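# Push the office chair fully under the desk

## Task

Get the office chair completely tucked in beneath the desk, resting upright and level with every wheel on the floor; a chair that tips over or ends up leaning counts as failure, and it must stay in place by itself without the robot holding it there.

## Robot and tools

ROBOT. A Hello Robot Stretch 3: a two-wheeled base (0.33 m long, 0.34 m wide) that can only drive straight or spin in place, never sideways. A lift runs up a mast and carries a single telescoping arm that reaches out to the robot's right side, ending in a wrist (yaw, pitch, roll) and a gripper. To move the gripper forward or back you drive the base. Spinning in place pivots about the point midway between the drive wheels, 0.05 m behind the front edge; with the arm in and the wrist folded the swept radius is 0.28 m, larger if the wrist is unfolded.

FRAMES. Base frame: origin on the floor between the drive wheels, x forward, y left, z up. hand_pose is reported in this frame at the closed-fingertip point. Odometry frame is the base frame where the scene began; heading is positive to the left, -3.142 to 3.142.

execute_actions takes "actions", a list run in order. Each action may have "robot" (one command, a list of up to 8 commands run one after another, or {"stop": true}), "steps" (1 to 450 control steps at 30 per second, default 1) and "until" (ends the action early once all its conditions hold). An action with only "steps" just waits. One bad value rejects the entire call and nothing runs. An empty list simply returns the current state and images.

A command may contain:
- "base": exactly one of {"translate_m": d}, a relative drive of d metres from the current spot, forward positive, |d| at most 1; or {"rotate_rad": d}, a relative turn, left (counter-clockwise from above) positive, |d| at most 3.2.
- "joints": absolute targets by name; unnamed joints keep their previous targets. lift_m 0 to 1.1 (arm height); arm_m 0 to 0.52 (extension); wrist_yaw_rad -1.345 to 4.42 (0 along the arm, positive swings toward the front, 3.0 folded over the base); wrist_pitch_rad -1.57 to 0.451 (0 level, negative tips fingers down); wrist_roll_rad -2.911 to 2.911; gripper_m -0.089 to 0.179 (larger is wider; the real gap is a bit less, zero below 0.007); head_pan_rad -3.953 to 1.73 (0 ahead, positive left, -1.57 looks along the arm); head_tilt_rad -1.53 to 0.419 (negative looks down).
- "contact_limits": {"arm_m": effort %} from 1 to 100, the effort at which that arm motion halts; lower is gentler.
- "pause_s" (inside a queue only): wait up to 15 s.
Motions start at once and keep going across later actions and while you think. A new command overrides goals it names and discards the rest of an older queue. A queued command begins only after the previous one finished "done" ("off_target" also passes for base and gripper); other endings drop the rest.

Waiting: to wait for everything to finish use "steps": 450 with "until": {"robot": {"status": "ended"}}. Other conditions compare fields, e.g. {"lift_m": [">", 0.3]} or {"base_status": ["!=", "moving"]}; "any" instead of "robot" triggers when the first motion ends.

SPEED. Full speed (0.30 m/s, 1.9 rad/s) only when stowed: lift_m under 0.30, arm_m under 0.03, wrist_yaw_rad above 2.54; otherwise 0.10 m/s and 0.63 rad/s.

SELF-COLLISION. Fold or unfold the wrist only with lift_m between 0.32 and 0.95, wrist_pitch_rad -0.4 and roll near 0; once folded the lift may go down to 0.25. If wrist_yaw_rad is below -0.4, keep pitch at -0.5 or lower.

RESULTS. Each result is a snapshot plus one image per camera (head_camera, nav_camera, wrist_camera). base_status shows progress like "moving (translate_m +0.12 of +0.30)". Status words: moving, done, off_target (stopped short, may still push), contact_stop (arm or lift hit something firmly and went slack), time_out, stopped, not_commanded, torque_fault (a wrist servo shut off for about 10 s and goes limp). Lines beginning "refused:", "dropped:" or "replaced:" explain rejected goals, abandoned queue items or how a superseded motion ended. "robot.on_its_own" reports goals changed by the robot, slack or off joints, motors loaded at rest, and any base lean of 3 degrees or more. motor_effort is per cent of maximum (peak in brackets), biased and noisy; positive wheel effort pushes forward. lidar_m lists 12 distances in 30-degree sectors, first straight ahead and counter-clockwise (4th left, 7th back, 10th right), in a plane 0.17 m up, so it sees chair and desk legs but not tops. wrist_depth_mm and head_depth_mm are 7x7 median depth grids. base_tilt gives forward/right lean in degrees.

zoom_image: {"camera": one of the three names, "region": [x0, y0, x1, y1]} in pixels of that camera's latest image, at most 504 by 504. Image sizes: head 896x504, nav 672x504, wrist 644x364.

finished_scene: {"scene": n}; ends the scene irreversibly and reports success. Wait until all motion has ended first, since the final hold brakes anything still moving.

CAUTIONS. Push the chair gently and low, with modest contact limits; the base and wrist have no contact stop and will keep shoving. Pushing an unyielding object with the gripper above about 0.45 m, repeating a push after a contact_stop, or driving while snagged can tip the robot, backward driving most easily. If tilted, reverse the last move in small steps, pull the gripper away, and lower lift_m to about 0.2. Avoid slams, drops and hard pushes, and do not knock the chair over.

Each tool is called after "Emit:" by a JSON object that holds its "api" and its "payload", one argument or row to a line.

## Session

Emit:
{"api": "execute_actions", "payload": {
  "actions": []
}}

Scene clock: 0.00 s.
robot.base_odometry: x=+0.000 y=+0.000 heading=+0.000 (m, m, rad; robot's odometry frame)
robot.turned_by_wheels: +0.000 (rad since the last result)
robot.turned_by_imu: +0.000 (rad since the last result)
robot.base_tilt: forward=+1.1 right=-0.8 (deg)
robot.lidar_m: 2.42 2.51 1.39 2.77 2.08 1.33 1.22 1.72 0.76 0.86 0.80 1.23
robot.head_depth_mm: 1722 1924 1916 1902 1924 1911 1898 / 1694 2363 2495 2501 2508 2487 2141 / 1709 2504 3017 2971 2967 2953 2140 / 1694 2482 2911 2962 2896 2881 2144 / 1687 2474 2907 2892 2870 2869 2135 / 1695 2498 2837 2823 2795 2817 2133 / 1657 2490 2762 2792 2774 2736 2133
robot.base_status: not_commanded
robot.joint_positions: lift_m=+0.545 arm_m=+0.001 wrist_yaw_rad=+3.126 wrist_pitch_rad=-0.590 wrist_roll_rad=+0.006 gripper_m=+0.037 head_pan_rad=+0.000 head_tilt_rad=-0.016
robot.joint_goals: lift_m=+0.545 arm_m=+0.001 wrist_yaw_rad=+3.126 wrist_pitch_rad=-0.590 wrist_roll_rad=+0.006 gripper_m=+0.037 head_pan_rad=+0.000 head_tilt_rad=-0.016
robot.joint_status: lift_m=not_commanded arm_m=not_commanded wrist_yaw_rad=not_commanded wrist_pitch_rad=not_commanded wrist_roll_rad=not_commanded gripper_m=not_commanded head_pan_rad=not_commanded head_tilt_rad=not_commanded
robot.measured_speeds: translate_m=+0.000 rotate_rad=+0.000 lift_m=+0.000 arm_m=+0.000 wrist_yaw_rad=+0.000 wrist_pitch_rad=+0.000 wrist_roll_rad=+0.000 head_pan_rad=+0.000 head_tilt_rad=+0.000
robot: refusals=0 queue=idle queue_left=0
robot.motor_effort: left_wheel=+0 right_wheel=+0 lift_m=+36 arm_m=-1 wrist_yaw_rad=+0 wrist_pitch_rad=+7 wrist_roll_rad=+0 gripper_m=+0 head_pan_rad=+0 head_tilt_rad=+2 (%)
robot.hand_pose: x=-0.0182 y=+0.0537 z=+0.5213 quat_wxyz=(+0.212, +0.680, +0.200, +0.673) (m; robot's base frame)
robot.wrist_depth_mm: - - - - - - - / - - - - - - - / - - - - - - - / 959 929 919 912 891 883 862 / 800 793 787 781 787 752 744 / 705 699 693 680 653 669 666 / 629 631 - - 598 595 594
pictures: head_camera (sideways: a quarter turn clockwise sets it upright), nav_camera (sideways: a quarter turn counterclockwise sets it upright), wrist_camera
Images, in order (width x height): head_camera 896x504, nav_camera 672x504, wrist_camera 644x364.

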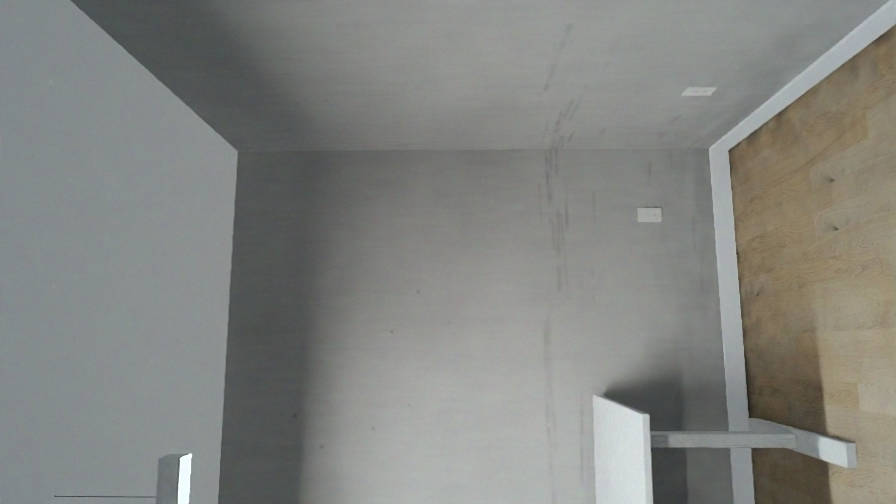

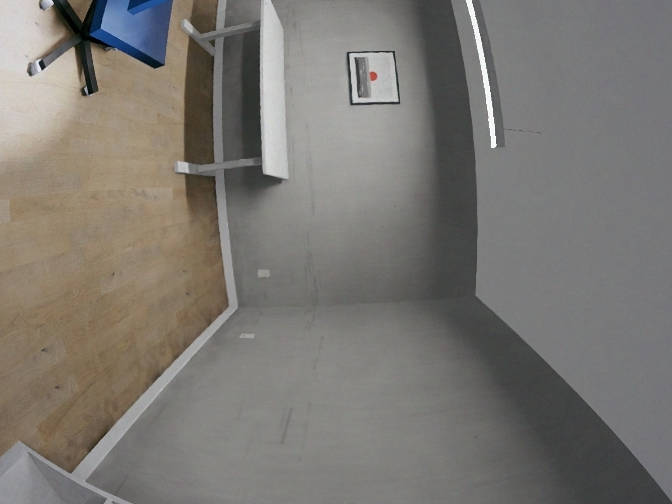

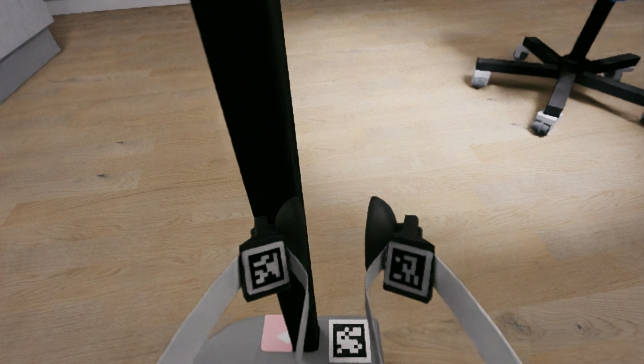

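Emit:
{"api": "execute_actions", "payload": {
  "actions": [
    {"robot":[{"joints":{"lift_m":0.27,"wrist_pitch_rad":-0.4,"head_pan_rad":-1.2,"head_tilt_rad":-0.7},"base":{"rotate_rad":1.67}},{"base":{"translate_m":0.7}}],"steps":450,"until":{"robot":{"status":"ended"}}}
  ]
}}

Scene clock: 10.63 s.
robot.base_odometry: x=-0.069 y=+0.697 heading=+1.670 (m, m, rad; robot's odometry frame)
robot.turned_by_wheels: +1.670 (rad since the last result)
robot.turned_by_imu: +1.650 (rad since the last result)
robot.base_tilt: forward=+1.1 right=-0.8 (deg)
robot.lidar_m: 2.07 2.12 1.33 1.26 1.28 1.79 1.43 1.43 2.24 2.46 1.00 2.20
robot.head_depth_mm: 2294 2466 2705 2077 1656 1351 1151 / 2367 2469 797 934 1563 1361 1160 / 2429 2610 801 896 1127 1317 1162 / 2516 2546 823 938 1173 1369 1157 / 2609 2945 850 988 1520 1323 1156 / 2667 3046 927 1961 1656 1366 1160 / 2737 2992 2918 2100 1663 1364 1157
robot.base_status: done (translate_m +0.7000 of +0.7000)
robot.joint_positions: lift_m=+0.270 arm_m=+0.001 wrist_yaw_rad=+3.126 wrist_pitch_rad=-0.418 wrist_roll_rad=+0.006 gripper_m=+0.037 head_pan_rad=-1.193 head_tilt_rad=-0.692
robot.joint_goals: lift_m=+0.270 arm_m=+0.001 wrist_yaw_rad=+3.126 wrist_pitch_rad=-0.400 wrist_roll_rad=+0.006 gripper_m=+0.037 head_pan_rad=-1.200 head_tilt_rad=-0.700
robot.joint_status: lift_m=done arm_m=not_commanded wrist_yaw_rad=not_commanded wrist_pitch_rad=done wrist_roll_rad=not_commanded gripper_m=not_commanded head_pan_rad=done head_tilt_rad=done
robot.measured_speeds: translate_m=+0.000 rotate_rad=+0.000 lift_m=+0.000 arm_m=+0.000 wrist_yaw_rad=+0.000 wrist_pitch_rad=+0.000 wrist_roll_rad=+0.000 head_pan_rad=+0.000 head_tilt_rad=+0.000
robot: refusals=0 queue=done queue_left=0
robot.motor_effort: left_wheel=-3(10) right_wheel=+2(10) lift_m=+27(36) arm_m=-1(0) wrist_yaw_rad=+1(1) wrist_pitch_rad=+10(11) wrist_roll_rad=+0(0) gripper_m=+0(1) head_pan_rad=-3(39) head_tilt_rad=-3(30) (%)
robot.hand_pose: x=-0.0178 y=+0.0785 z=+0.2829 quat_wxyz=(+0.153, +0.694, +0.141, +0.689) (m; robot's base frame)
robot.wrist_depth_mm: - - - - - - - / - - - - - - - / - 939 891 886 879 878 851 / 732 700 707 690 680 663 661 / 583 568 568 560 564 544 539 / 487 489 - - - 458 449 / 427 - - - 396 394 388
pictures: head_camera (sideways: a quarter turn clockwise sets it upright), nav_camera (sideways: a quarter turn counterclockwise sets it upright), wrist_camera
Images, in order (width x height): head_camera 896x504, nav_camera 672x504, wrist_camera 644x364.

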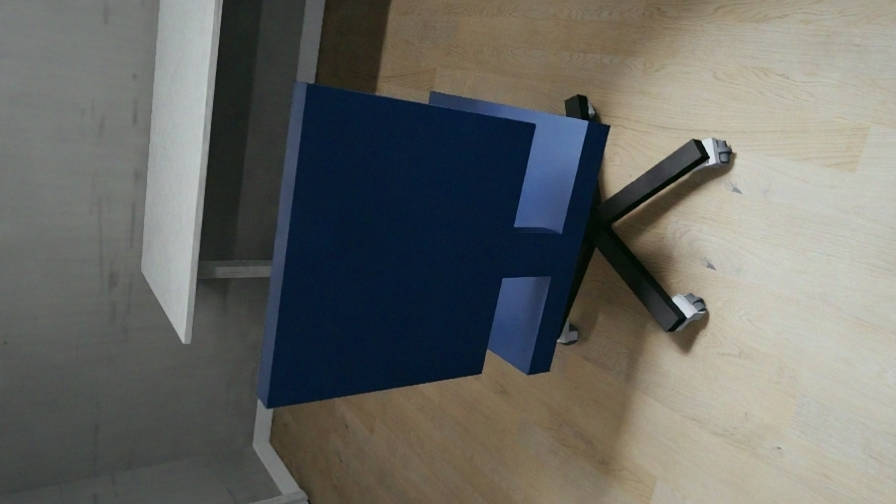

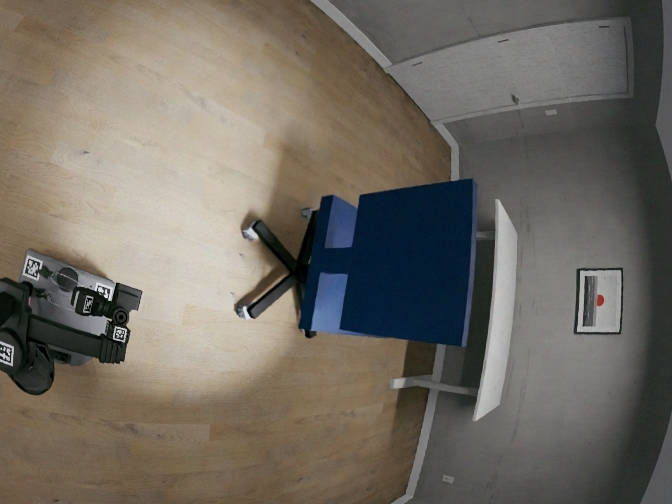

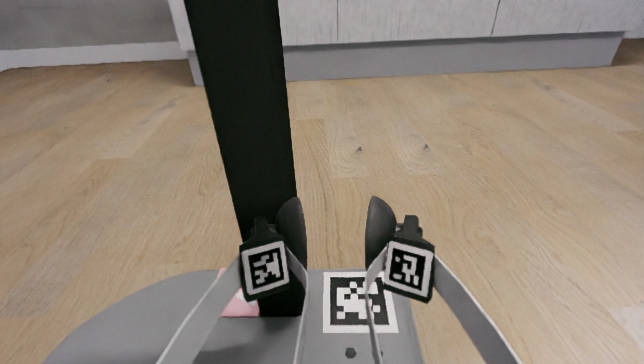

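Emit:
{"api": "execute_actions", "payload": {
  "actions": [
    {"robot":[{"base":{"translate_m":0.29}},{"joints":{"head_pan_rad":0,"head_tilt_rad":-1.1},"base":{"rotate_rad":-1.55}},{"base":{"translate_m":0.5}}],"steps":450,"until":{"robot":{"status":"ended"}}}
  ]
}}

Scene clock: 23.03 s.
robot.base_odometry: x=+0.398 y=+1.045 heading=+0.120 (m, m, rad; robot's odometry frame)
robot.turned_by_wheels: -1.550 (rad since the last result)
robot.turned_by_imu: -1.525 (rad since the last result)
robot.base_tilt: forward=+1.0 right=-0.8 (deg)
robot.lidar_m: 0.45 2.03 1.89 1.80 1.85 1.86 1.77 1.83 1.89 1.66 2.02 2.01
robot.head_depth_mm: 2165 1923 1652 399 802 1179 1072 / 2148 1900 1658 394 631 1161 1084 / 2184 1902 1658 391 622 1181 - / 2142 1899 1656 387 613 1184 - / 2155 1924 1659 384 605 1138 - / 2142 1921 1655 380 594 1175 1074 / 2109 1910 1660 377 641 1182 1070
robot.base_status: done (translate_m +0.5000 of +0.5000)
robot.joint_positions: lift_m=+0.270 arm_m=+0.001 wrist_yaw_rad=+3.126 wrist_pitch_rad=-0.418 wrist_roll_rad=+0.006 gripper_m=+0.037 head_pan_rad=-0.007 head_tilt_rad=-1.088
robot.joint_goals: lift_m=+0.270 arm_m=+0.001 wrist_yaw_rad=+3.126 wrist_pitch_rad=-0.400 wrist_roll_rad=+0.006 gripper_m=+0.037 head_pan_rad=+0.000 head_tilt_rad=-1.100
robot.joint_status: lift_m=done arm_m=not_commanded wrist_yaw_rad=not_commanded wrist_pitch_rad=done wrist_roll_rad=not_commanded gripper_m=not_commanded head_pan_rad=done head_tilt_rad=done
robot.measured_speeds: translate_m=+0.000 rotate_rad=+0.000 lift_m=+0.000 arm_m=+0.000 wrist_yaw_rad=+0.000 wrist_pitch_rad=+0.000 wrist_roll_rad=+0.000 head_pan_rad=+0.000 head_tilt_rad=+0.000
robot: refusals=0 queue=done queue_left=0
robot.motor_effort: left_wheel=+2(12) right_wheel=-3(10) lift_m=+27(27) arm_m=-1(1) wrist_yaw_rad=-1(1) wrist_pitch_rad=+9(10) wrist_roll_rad=+0(0) gripper_m=+0(0) head_pan_rad=+3(38) head_tilt_rad=-5(23) (%)
robot.hand_pose: x=-0.0178 y=+0.0785 z=+0.2829 quat_wxyz=(+0.153, +0.695, +0.141, +0.689) (m; robot's base frame)
robot.wrist_depth_mm: - - - - - - - / - - - - - - - / - 955 876 883 875 855 854 / 732 709 697 678 684 664 659 / 588 574 567 555 564 539 536 / 481 497 - - - 458 448 / 426 - - - 397 383 288
pictures: head_camera (sideways: a quarter turn clockwise sets it upright), nav_camera (sideways: a quarter turn counterclockwise sets it upright), wrist_camera
Images, in order (width x height): head_camera 896x504, nav_camera 672x504, wrist_camera 644x364.

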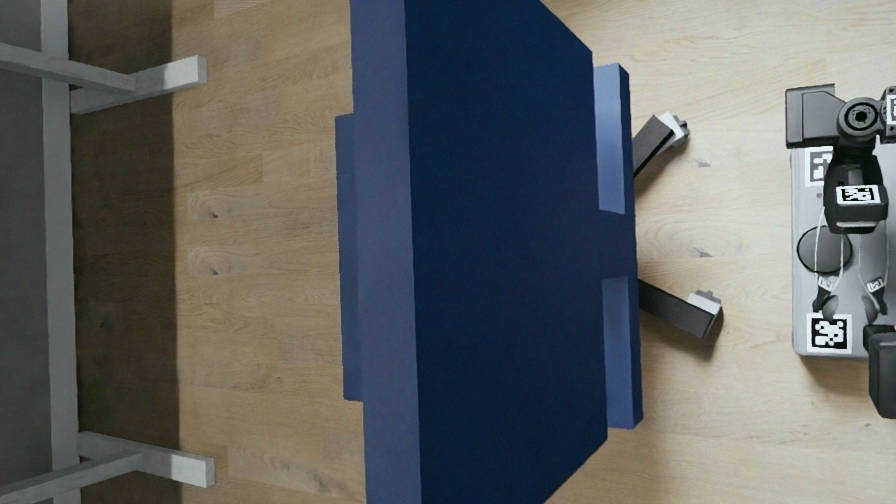

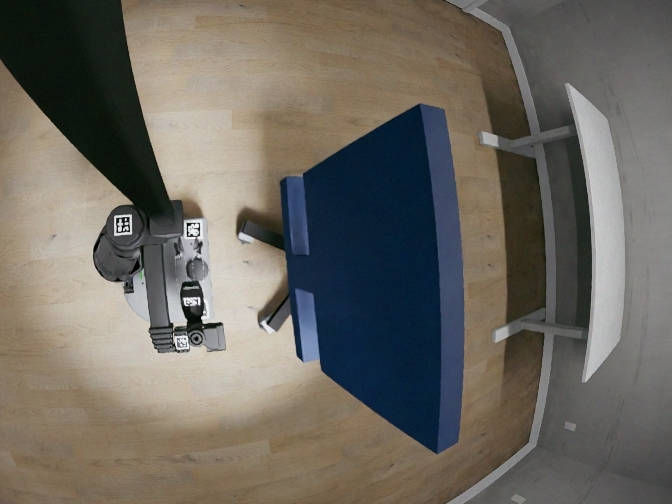

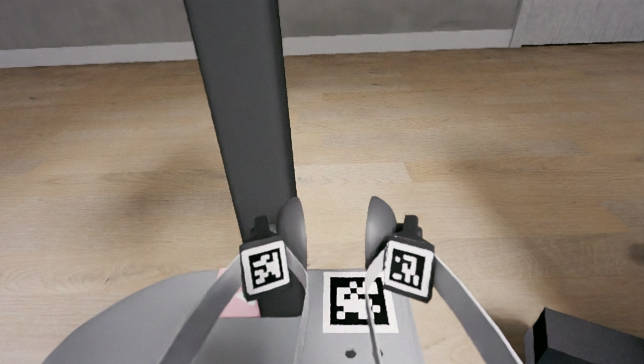

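Emit:
{"api": "execute_actions", "payload": {
  "actions": [
    {"robot":[{"joints":{"lift_m":0.33}},{"base":{"translate_m":0.5}}],"steps":450,"until":{"robot":{"status":"ended"}}}
  ]
}}

Scene clock: 35.13 s.
robot.base_odometry: x=+0.895 y=+1.105 heading=+0.120 (m, m, rad; robot's odometry frame)
robot.turned_by_wheels: +0.000 (rad since the last result)
robot.turned_by_imu: +0.003 (rad since the last result)
robot.base_tilt: forward=+1.1 right=-0.8 (deg)
robot.lidar_m: 0.28 1.57 1.87 1.81 1.86 2.37 2.27 2.34 1.76 1.95 2.00 0.28
robot.head_depth_mm: 1080 1830 1617 1450 837 530 1062 / 1083 1912 1648 923 823 531 - / 1079 1918 1654 920 825 530 - / 1073 1916 1643 922 823 530 - / 1078 1903 1647 921 826 282 - / 1083 1915 1647 1458 1300 291 1071 / 1084 1851 1656 1460 1309 310 1078
robot.base_status: done (translate_m +0.4999 of +0.5000)
robot.joint_positions: lift_m=+0.330 arm_m=+0.001 wrist_yaw_rad=+3.106 wrist_pitch_rad=-0.417 wrist_roll_rad=+0.006 gripper_m=+0.037 head_pan_rad=-0.006 head_tilt_rad=-1.091
robot.joint_goals: lift_m=+0.330 arm_m=+0.001 wrist_yaw_rad=+3.106 wrist_pitch_rad=-0.400 wrist_roll_rad=+0.006 gripper_m=+0.037 head_pan_rad=+0.000 head_tilt_rad=-1.100
robot.joint_status: lift_m=done arm_m=not_commanded wrist_yaw_rad=not_commanded wrist_pitch_rad=done wrist_roll_rad=not_commanded gripper_m=not_commanded head_pan_rad=done head_tilt_rad=done
robot.measured_speeds: translate_m=+0.000 rotate_rad=+0.000 lift_m=+0.000 arm_m=+0.000 wrist_yaw_rad=+0.000 wrist_pitch_rad=+0.000 wrist_roll_rad=+0.000 head_pan_rad=+0.000 head_tilt_rad=+0.000
robot: refusals=0 queue=done queue_left=0
robot.on_its_own: right_wheel is at rest, and its effort (+20) is outside its rest range (-18 to +18); wrist_yaw_rad is at rest, and its effort (+15) is outside its rest range (-12 to +12)
robot.motor_effort: left_wheel=+7(81) right_wheel=+20(22) lift_m=+41(47) arm_m=-1(1) wrist_yaw_rad=+15(16) wrist_pitch_rad=+9(10) wrist_roll_rad=+0(0) gripper_m=+0(0) head_pan_rad=+2(2) head_tilt_rad=-4(5) (%)
robot.hand_pose: x=-0.0132 y=+0.0785 z=+0.3426 quat_wxyz=(+0.160, +0.696, +0.134, +0.687) (m; robot's base frame)
robot.wrist_depth_mm: - - - - - 133 87 / - - - - - 134 87 / - - - - - - 88 / 831 819 808 776 786 768 716 / 661 655 644 640 644 611 619 / 554 545 556 545 504 530 520 / 482 486 - - 460 455 441
pictures: head_camera (sideways: a quarter turn clockwise sets it upright), nav_camera (sideways: a quarter turn counterclockwise sets it upright), wrist_camera
Images, in order (width x height): head_camera 896x504, nav_camera 672x504, wrist_camera 644x364.

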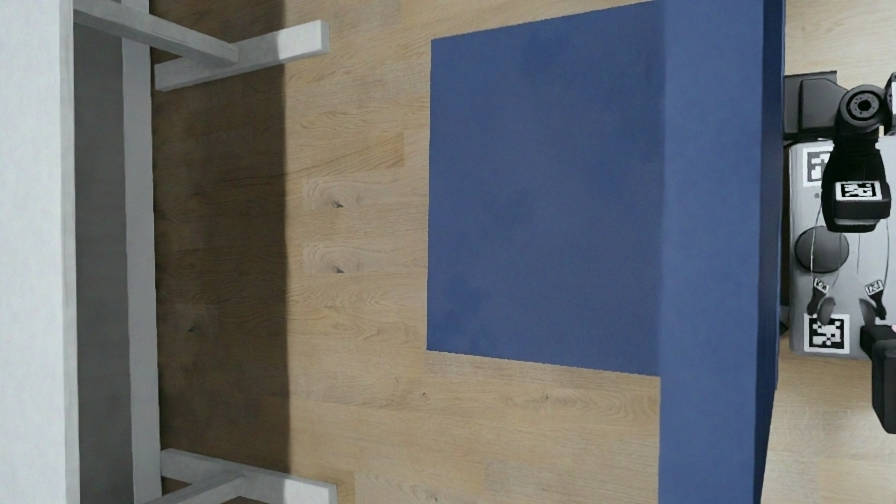

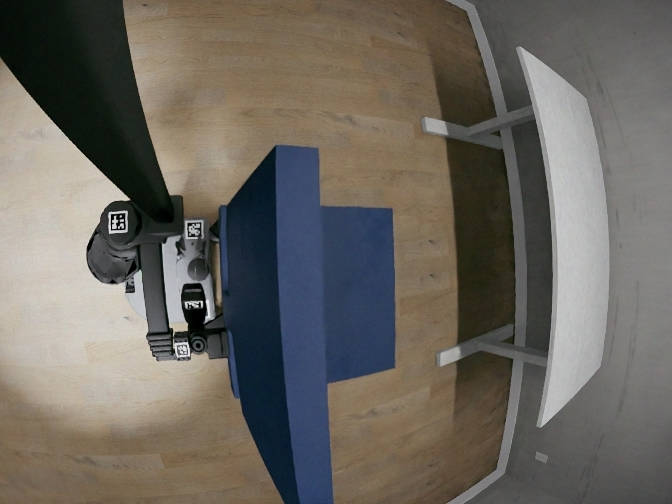

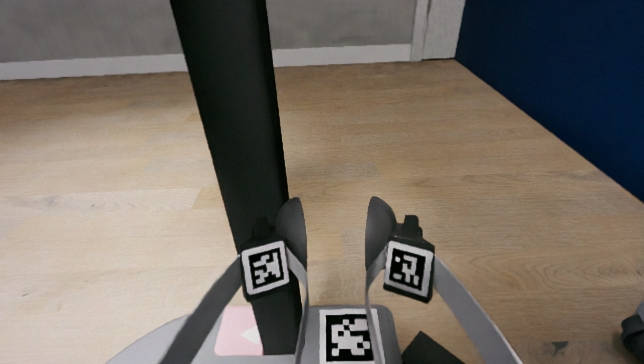

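Emit:
{"api": "execute_actions", "payload": {
  "actions": [
    {"robot":[{"base":{"rotate_rad":0.09}},{"base":{"translate_m":0.8}}],"steps":450,"until":{"robot":{"status":"ended"}}}
  ]
}}

Scene clock: 47.50 s.
robot.base_odometry: x=+1.677 y=+1.271 heading=+0.209 (m, m, rad; robot's odometry frame)
robot.turned_by_wheels: +0.090 (rad since the last result)
robot.turned_by_imu: +0.089 (rad since the last result)
robot.base_tilt: forward=+1.1 right=-0.9 (deg)
robot.lidar_m: 1.10 0.85 1.67 1.75 1.87 2.69 3.05 2.60 2.04 2.00 0.40 1.12
robot.head_depth_mm: 943 833 722 636 314 423 718 / 948 833 723 340 363 558 - / 956 833 722 349 457 1091 - / 965 837 723 635 1282 1164 - / 970 837 720 637 1303 1184 - / 968 835 723 649 1308 1181 1080 / 972 841 721 651 1306 1175 1079
robot.base_status: done (translate_m +0.8000 of +0.8000)
robot.joint_positions: lift_m=+0.330 arm_m=+0.001 wrist_yaw_rad=+3.121 wrist_pitch_rad=-0.417 wrist_roll_rad=+0.006 gripper_m=+0.037 head_pan_rad=-0.006 head_tilt_rad=-1.091
robot.joint_goals: lift_m=+0.330 arm_m=+0.001 wrist_yaw_rad=+3.121 wrist_pitch_rad=-0.400 wrist_roll_rad=+0.006 gripper_m=+0.037 head_pan_rad=+0.000 head_tilt_rad=-1.100
robot.joint_status: lift_m=done arm_m=not_commanded wrist_yaw_rad=not_commanded wrist_pitch_rad=done wrist_roll_rad=not_commanded gripper_m=not_commanded head_pan_rad=done head_tilt_rad=done
robot.measured_speeds: translate_m=+0.000 rotate_rad=+0.000 lift_m=+0.000 arm_m=+0.000 wrist_yaw_rad=+0.000 wrist_pitch_rad=+0.000 wrist_roll_rad=+0.000 head_pan_rad=+0.000 head_tilt_rad=+0.000
robot: refusals=0 queue=done queue_left=0
robot.motor_effort: left_wheel=-3(9) right_wheel=+7(30) lift_m=+42(41) arm_m=-1(1) wrist_yaw_rad=+4(23) wrist_pitch_rad=+9(9) wrist_roll_rad=+0(0) gripper_m=+0(0) head_pan_rad=+2(3) head_tilt_rad=-3(4) (%)
robot.hand_pose: x=-0.0167 y=+0.0786 z=+0.3426 quat_wxyz=(+0.154, +0.695, +0.139, +0.688) (m; robot's base frame)
robot.wrist_depth_mm: - - - - - - - / - - - - - - - / - - - - - - - / 831 819 816 792 782 736 700 / 670 648 645 638 654 623 614 / 554 551 562 549 515 524 517 / 474 485 - - 461 451 449
pictures: head_camera (sideways: a quarter turn clockwise sets it upright), nav_camera (sideways: a quarter turn counterclockwise sets it upright), wrist_camera
Images, in order (width x height): head_camera 896x504, nav_camera 672x504, wrist_camera 644x364.

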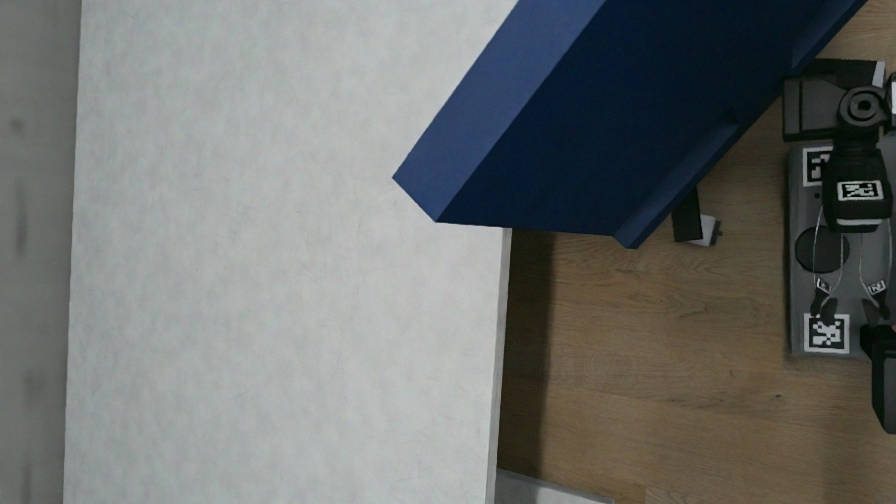

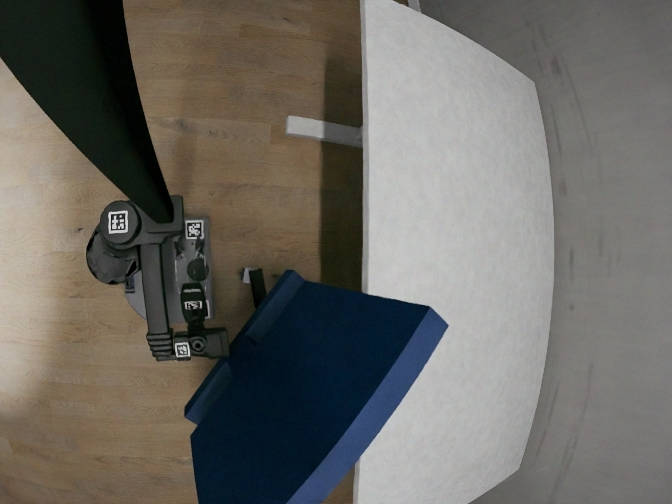

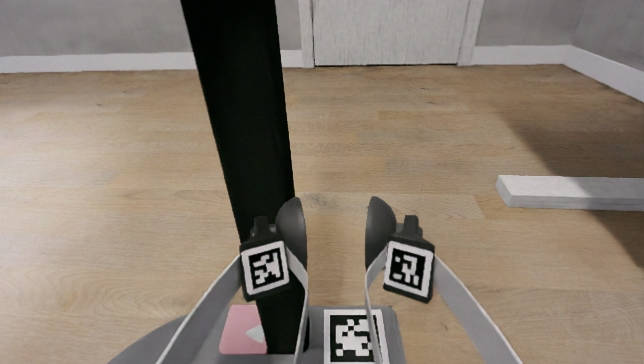

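Emit:
{"api": "execute_actions", "payload": {
  "actions": [
    {"robot":[{"base":{"translate_m":-0.5}},{"joints":{"wrist_yaw_rad":1.57,"arm_m":0.19,"gripper_m":0.17,"head_pan_rad":-0.5}},{"joints":{"wrist_pitch_rad":0,"lift_m":0.15}}],"steps":450,"until":{"robot":{"status":"ended"}}}
  ]
}}

Scene clock: 62.47 s.
robot.base_odometry: x=+1.188 y=+1.167 heading=+0.209 (m, m, rad; robot's odometry frame)
robot.turned_by_wheels: +0.000 (rad since the last result)
robot.turned_by_imu: -0.005 (rad since the last result)
robot.base_tilt: forward=+1.1 right=-0.8 (deg)
robot.lidar_m: 1.60 1.28 1.82 1.78 1.89 2.63 2.57 2.38 1.90 1.97 2.07 0.79
robot.head_depth_mm: 1845 1923 1651 1461 1293 1191 1051 / 989 1875 1646 1458 1294 1158 1100 / 991 575 759 1391 1297 1174 - / 538 597 758 1302 1289 1177 - / 548 616 796 1384 1300 1176 1107 / 554 640 835 1430 1298 1183 1074 / 570 668 1001 1458 1300 1180 1072
robot.base_status: done (translate_m -0.5000 of -0.5000)
robot.joint_positions: lift_m=+0.150 arm_m=+0.190 wrist_yaw_rad=+1.573 wrist_pitch_rad=-0.022 wrist_roll_rad=+0.006 gripper_m=+0.170 head_pan_rad=-0.493 head_tilt_rad=-1.091
robot.joint_goals: lift_m=+0.150 arm_m=+0.190 wrist_yaw_rad=+1.570 wrist_pitch_rad=+0.000 wrist_roll_rad=+0.006 gripper_m=+0.170 head_pan_rad=-0.500 head_tilt_rad=-1.100
robot.joint_status: lift_m=done arm_m=done wrist_yaw_rad=done wrist_pitch_rad=done wrist_roll_rad=not_commanded gripper_m=done head_pan_rad=done head_tilt_rad=done
robot.measured_speeds: translate_m=+0.000 rotate_rad=+0.000 lift_m=+0.000 arm_m=+0.000 wrist_yaw_rad=+0.000 wrist_pitch_rad=+0.000 wrist_roll_rad=+0.000 head_pan_rad=+0.000 head_tilt_rad=+0.000
robot: refusals=0 queue=done queue_left=0
robot.motor_effort: left_wheel=-2(8) right_wheel=+3(7) lift_m=+27(41) arm_m=+2(3) wrist_yaw_rad=-1(3) wrist_pitch_rad=+11(12) wrist_roll_rad=+0(0) gripper_m=+0(87) head_pan_rad=-4(28) head_tilt_rad=-4(4) (%)
robot.hand_pose: x=+0.2343 y=-0.3342 z=+0.2594 quat_wxyz=(+0.504, +0.507, -0.495, +0.494) (m; robot's base frame)
robot.wrist_depth_mm: - - 449 349 376 - - / - - 697 573 931 - - / - - - - - - - / - - - - - - - / 890 - 641 650 718 735 846 / 618 - 597 507 585 518 614 / 464 464 461 418 454 444 435
pictures: head_camera (sideways: a quarter turn clockwise sets it upright), nav_camera (sideways: a quarter turn counterclockwise sets it upright), wrist_camera
Images, in order (width x height): head_camera 896x504, nav_camera 672x504, wrist_camera 644x364.

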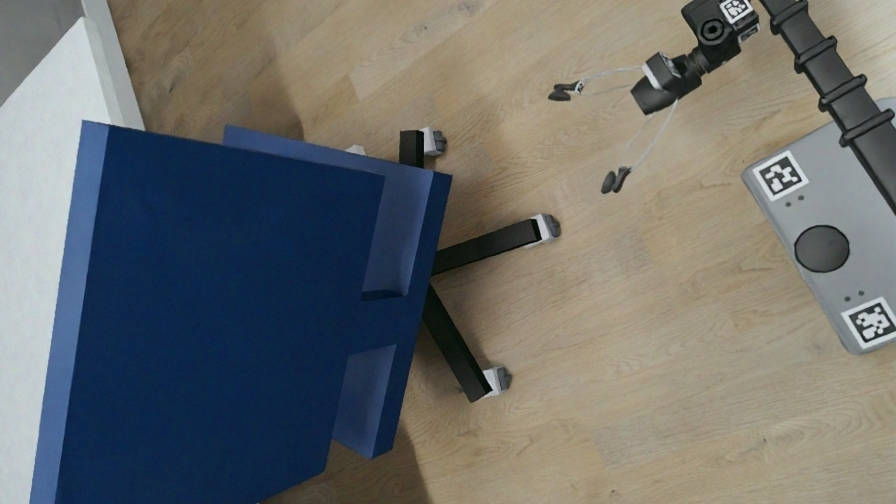

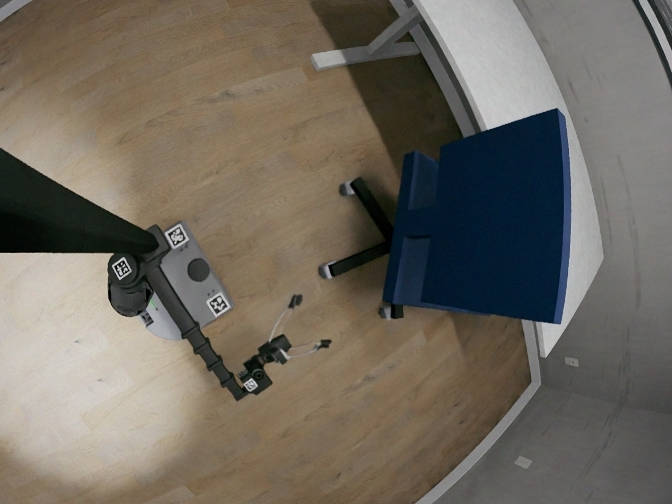

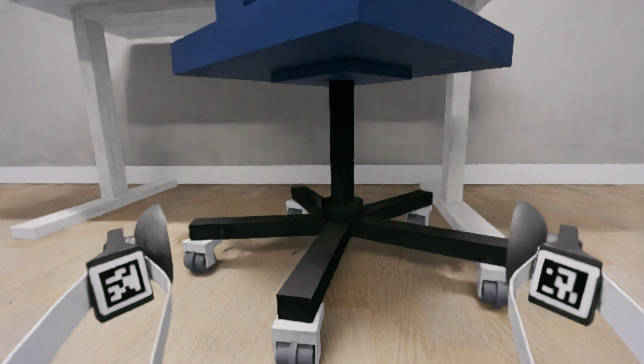

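Emit:
{"api": "execute_actions", "payload": {
  "actions": [
    {"robot":[{"base":{"translate_m":0.55},"joints":{"arm_m":0.235}},{"joints":{"gripper_m":0.0}},{"base":{"translate_m":-0.15}},{"base":{"rotate_rad":0.5}}],"steps":450,"until":{"robot":{"status":"ended"}}}
  ]
}}

Scene clock: 79.07 s.
robot.base_odometry: x=+1.580 y=+1.250 heading=+0.710 (m, m, rad; robot's odometry frame)
robot.turned_by_wheels: +0.501 (rad since the last result)
robot.turned_by_imu: +0.463 (rad since the last result)
robot.base_tilt: forward=+1.2 right=-0.8 (deg)
robot.lidar_m: 0.93 1.73 1.75 1.84 2.55 2.97 2.69 2.06 1.99 1.69 0.40 1.20
robot.head_depth_mm: 991 837 719 660 339 511 1049 / 989 833 723 340 395 725 1089 / 989 836 724 351 474 1142 - / 991 834 724 372 590 1163 - / 991 834 385 441 1264 1177 1100 / 993 837 722 1412 1305 1174 1073 / 992 836 723 1394 1305 1175 1078
robot.base_status: done (rotate_rad +0.4997 of +0.5000)
robot.joint_positions: lift_m=+0.150 arm_m=+0.235 wrist_yaw_rad=+1.587 wrist_pitch_rad=-0.021 wrist_roll_rad=+0.007 gripper_m=+0.011 head_pan_rad=-0.493 head_tilt_rad=-1.091
robot.joint_goals: lift_m=+0.150 arm_m=+0.235 wrist_yaw_rad=+1.610 wrist_pitch_rad=+0.000 wrist_roll_rad=+0.007 gripper_m=+0.010 head_pan_rad=-0.500 head_tilt_rad=-1.100
robot.joint_status: lift_m=done arm_m=done wrist_yaw_rad=done wrist_pitch_rad=done wrist_roll_rad=not_commanded gripper_m=done head_pan_rad=done head_tilt_rad=done
robot.measured_speeds: translate_m=+0.000 rotate_rad=+0.000 lift_m=+0.000 arm_m=+0.000 wrist_yaw_rad=+0.000 wrist_pitch_rad=+0.000 wrist_roll_rad=+0.000 head_pan_rad=+0.000 head_tilt_rad=+0.000
robot: refusals=0 queue=done queue_left=0
robot.on_its_own: wrist_yaw_rad is held at +1.610, not at your +1.570, by its stall guard, which is not easing now; gripper_m is held at +0.010, not at your +0.000, by its stall guard, which is not easing now; wrist_yaw_rad is at rest, and its effort (+19) is outside its rest range (-12 to +12)
robot.motor_effort: left_wheel=-7(32) right_wheel=+8(57) lift_m=+28(28) arm_m=-4(6) wrist_yaw_rad=+19(74) wrist_pitch_rad=+11(12) wrist_roll_rad=+0(0) gripper_m=-21(100) head_pan_rad=-3(3) head_tilt_rad=-4(4) (%)
robot.hand_pose: x=+0.2343 y=-0.3763 z=+0.2595 quat_wxyz=(+0.500, +0.511, -0.492, +0.497) (m; robot's base frame)
robot.wrist_depth_mm: - 815 299 95 258 718 652 / - - - 98 839 768 670 / - - - 101 875 779 687 / - - - 105 888 794 704 / 887 818 877 108 115 775 694 / 613 610 565 113 523 581 579 / 474 465 464 117 434 448 446
pictures: head_camera (sideways: a quarter turn clockwise sets it upright), nav_camera (sideways: a quarter turn counterclockwise sets it upright), wrist_camera
Images, in order (width x height): head_camera 896x504, nav_camera 672x504, wrist_camera 644x364.

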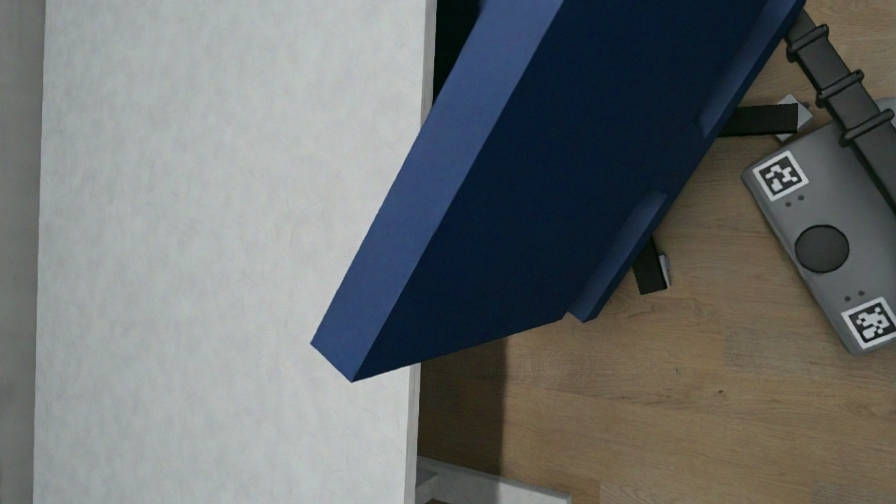

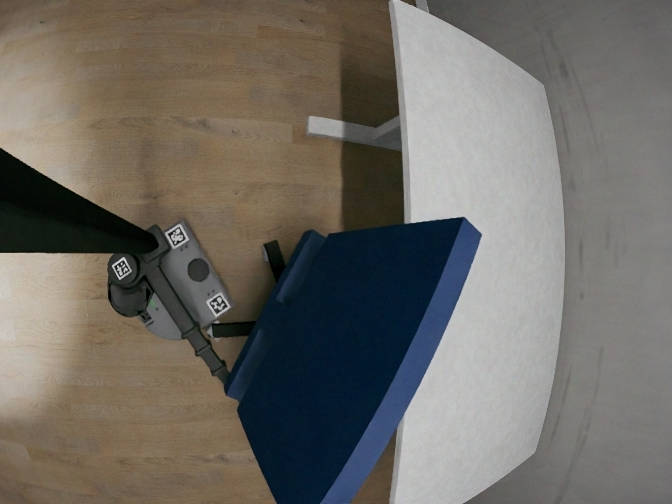

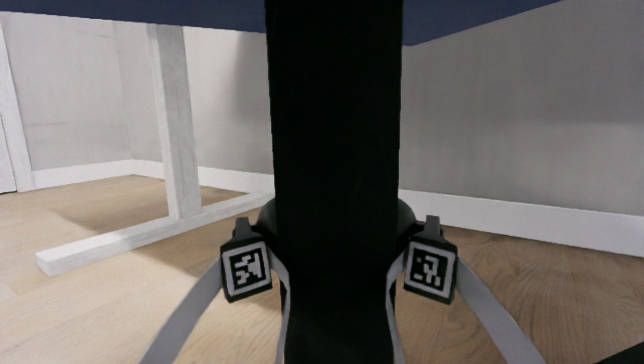

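Emit:
{"api": "execute_actions", "payload": {
  "actions": [
    {"robot":{"base":{"translate_m":0.3},"joints":{"head_pan_rad":-0.9,"head_tilt_rad":-1.3}},"steps":450,"until":{"robot":{"status":"ended"}}}
  ]
}}

Scene clock: 85.87 s.
robot.base_odometry: x=+1.807 y=+1.446 heading=+0.710 (m, m, rad; robot's odometry frame)
robot.turned_by_wheels: +0.000 (rad since the last result)
robot.turned_by_imu: -0.001 (rad since the last result)
robot.base_tilt: forward=+1.1 right=-0.7 (deg)
robot.lidar_m: 0.64 1.36 1.60 1.69 2.33 3.21 2.93 2.22 2.14 0.92 0.36 0.94
robot.head_depth_mm: 731 671 619 370 1228 1164 1098 / 729 669 620 314 1133 1172 1089 / 731 671 619 310 679 - - / 732 672 619 308 559 - - / 732 671 620 304 451 1176 1104 / 730 671 620 578 557 1164 1102 / 731 672 620 577 549 1167 1102
robot.base_status: done (translate_m +0.3000 of +0.3000)
robot.joint_positions: lift_m=+0.150 arm_m=+0.235 wrist_yaw_rad=+1.792 wrist_pitch_rad=-0.022 wrist_roll_rad=+0.006 gripper_m=+0.011 head_pan_rad=-0.893 head_tilt_rad=-1.285
robot.joint_goals: lift_m=+0.150 arm_m=+0.235 wrist_yaw_rad=+1.777 wrist_pitch_rad=+0.000 wrist_roll_rad=+0.006 gripper_m=+0.010 head_pan_rad=-0.900 head_tilt_rad=-1.300
robot.joint_status: lift_m=done arm_m=done wrist_yaw_rad=done wrist_pitch_rad=done wrist_roll_rad=not_commanded gripper_m=done head_pan_rad=done head_tilt_rad=done
robot.measured_speeds: translate_m=+0.000 rotate_rad=+0.000 lift_m=+0.000 arm_m=+0.000 wrist_yaw_rad=+0.000 wrist_pitch_rad=+0.000 wrist_roll_rad=+0.000 head_pan_rad=+0.000 head_tilt_rad=+0.000
robot: refusals=0 queue=done queue_left=0
robot.on_its_own: wrist_yaw_rad is held at +1.777, not at your +1.570, by its stall guard, which is not easing now; gripper_m is held at +0.010, not at your +0.000, by its stall guard, which is not easing now
robot.motor_effort: left_wheel=-4(13) right_wheel=+10(42) lift_m=+28(28) arm_m=+2(4) wrist_yaw_rad=-10(61) wrist_pitch_rad=+11(12) wrist_roll_rad=+0(0) gripper_m=-21(28) head_pan_rad=-3(24) head_tilt_rad=-5(19) (%)
robot.hand_pose: x=+0.2281 y=-0.3237 z=+0.2594 quat_wxyz=(+0.447, +0.559, -0.437, +0.546) (m; robot's base frame)
robot.wrist_depth_mm: - 623 297 94 286 562 492 / - - - 98 688 592 504 / - - - 101 695 609 509 / - - - 104 718 615 520 / 891 879 697 108 118 636 524 / 545 583 560 112 524 581 520 / 471 470 460 117 434 446 443
pictures: head_camera (sideways: a quarter turn clockwise sets it upright), nav_camera (sideways: a quarter turn counterclockwise sets it upright), wrist_camera
Images, in order (width x height): head_camera 896x504, nav_camera 672x504, wrist_camera 644x364.

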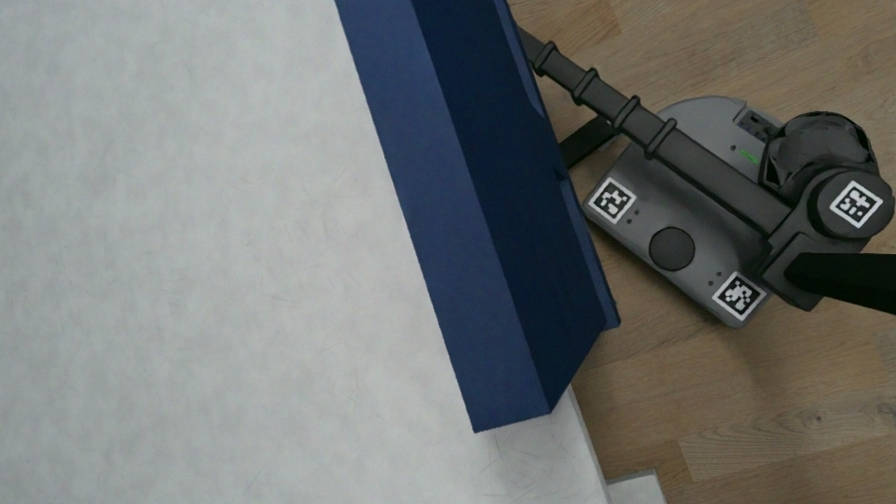

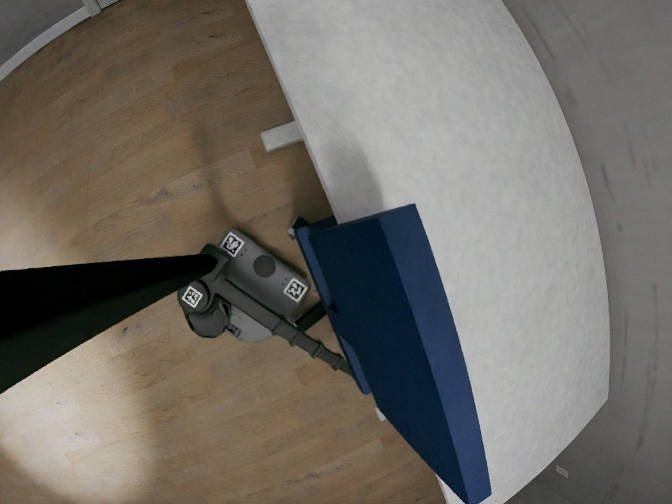

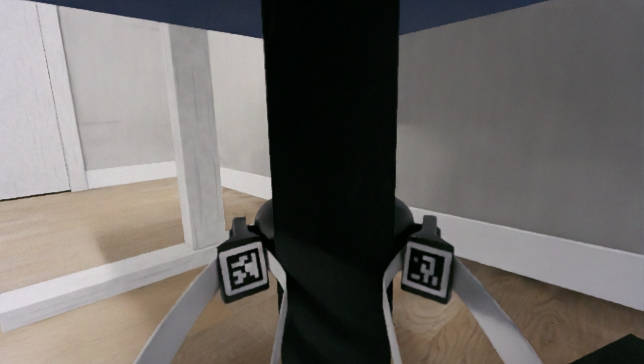

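Emit:
{"api": "execute_actions", "payload": {
  "actions": [
    {"robot":[{"base":{"translate_m":0.03}},{"joints":{"gripper_m":0.15}},{"base":{"translate_m":-0.06}}],"steps":450,"until":{"robot":{"status":"ended"}}}
  ]
}}

Emit:
{"api": "finished_scene", "payload": {
  "scene": 1
}}

Scene clock: 94.80 s.
robot.base_odometry: x=+1.784 y=+1.426 heading=+0.710 (m, m, rad; robot's odometry frame)
robot.turned_by_wheels: +0.000 (rad since the last result)
robot.turned_by_imu: -0.043 (rad since the last result)
robot.base_tilt: forward=+1.2 right=-0.8 (deg)
robot.lidar_m: 0.67 1.35 1.62 1.65 2.25 3.19 2.96 2.22 2.12 0.92 0.38 0.98
robot.head_depth_mm: 727 670 334 599 1235 1166 1092 / 727 671 327 484 1252 1164 1090 / 732 670 621 406 1149 - - / 729 670 618 343 1210 - - / 730 670 620 313 653 1182 1094 / 734 673 620 307 1212 1174 1098 / 734 671 620 307 1180 1163 1100
robot.base_status: done (translate_m -0.0600 of -0.0600)
robot.joint_positions: lift_m=+0.150 arm_m=+0.235 wrist_yaw_rad=+1.848 wrist_pitch_rad=-0.022 wrist_roll_rad=+0.007 gripper_m=+0.150 head_pan_rad=-0.893 head_tilt_rad=-1.285
robot.joint_goals: lift_m=+0.150 arm_m=+0.235 wrist_yaw_rad=+1.847 wrist_pitch_rad=+0.000 wrist_roll_rad=+0.007 gripper_m=+0.150 head_pan_rad=-0.900 head_tilt_rad=-1.300
robot.joint_status: lift_m=done arm_m=done wrist_yaw_rad=done wrist_pitch_rad=done wrist_roll_rad=not_commanded gripper_m=done head_pan_rad=done head_tilt_rad=done
robot.measured_speeds: translate_m=+0.000 rotate_rad=+0.000 lift_m=+0.000 arm_m=+0.000 wrist_yaw_rad=+0.000 wrist_pitch_rad=+0.000 wrist_roll_rad=+0.000 head_pan_rad=+0.000 head_tilt_rad=+0.000
robot: refusals=0 queue=done queue_left=0
robot.on_its_own: wrist_yaw_rad is held at +1.847, not at your +1.570, by its stall guard, which is not easing now
robot.motor_effort: left_wheel=+1(17) right_wheel=-1(50) lift_m=+28(28) arm_m=+0(3) wrist_yaw_rad=-1(40) wrist_pitch_rad=+12(13) wrist_roll_rad=+0(0) gripper_m=-1(86) head_pan_rad=-3(3) head_tilt_rad=-6(6) (%)
robot.hand_pose: x=+0.2246 y=-0.3100 z=+0.2593 quat_wxyz=(+0.431, +0.571, -0.421, +0.558) (m; robot's base frame)
robot.wrist_depth_mm: - 298 302 157 200 573 515 / - - 711 163 710 630 542 / - - - 170 721 661 547 / - - - 180 749 663 556 / 912 - 758 726 716 719 559 / 585 - 603 400 524 549 543 / 484 464 463 337 415 429 299
pictures: head_camera (sideways: a quarter turn clockwise sets it upright), nav_camera (sideways: a quarter turn counterclockwise sets it upright), wrist_camera
Images, in order (width x height): head_camera 896x504, nav_camera 672x504, wrist_camera 644x364.

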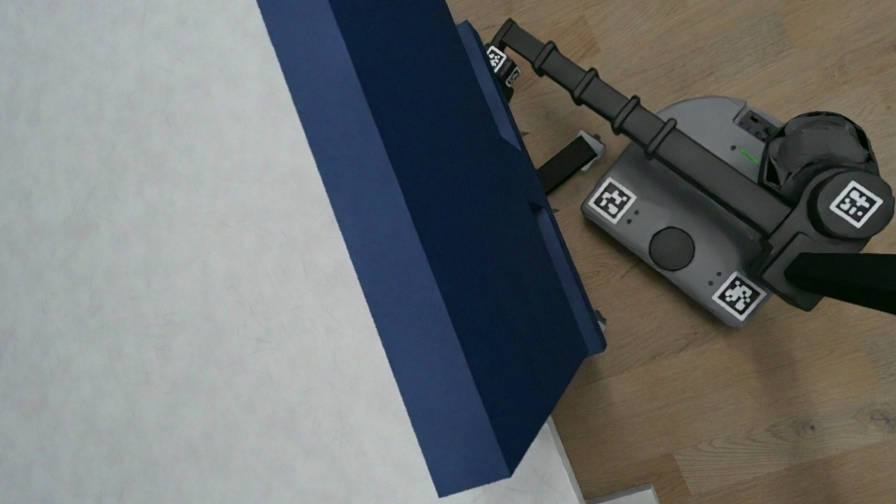

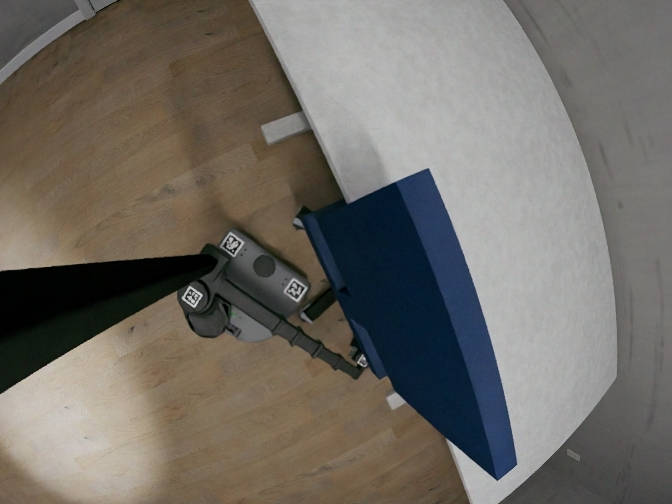

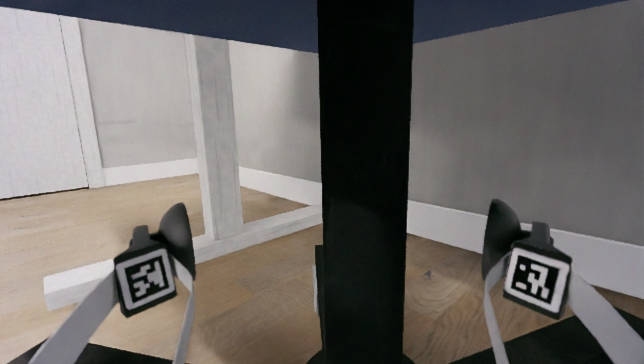

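The scene is finished: the task was done.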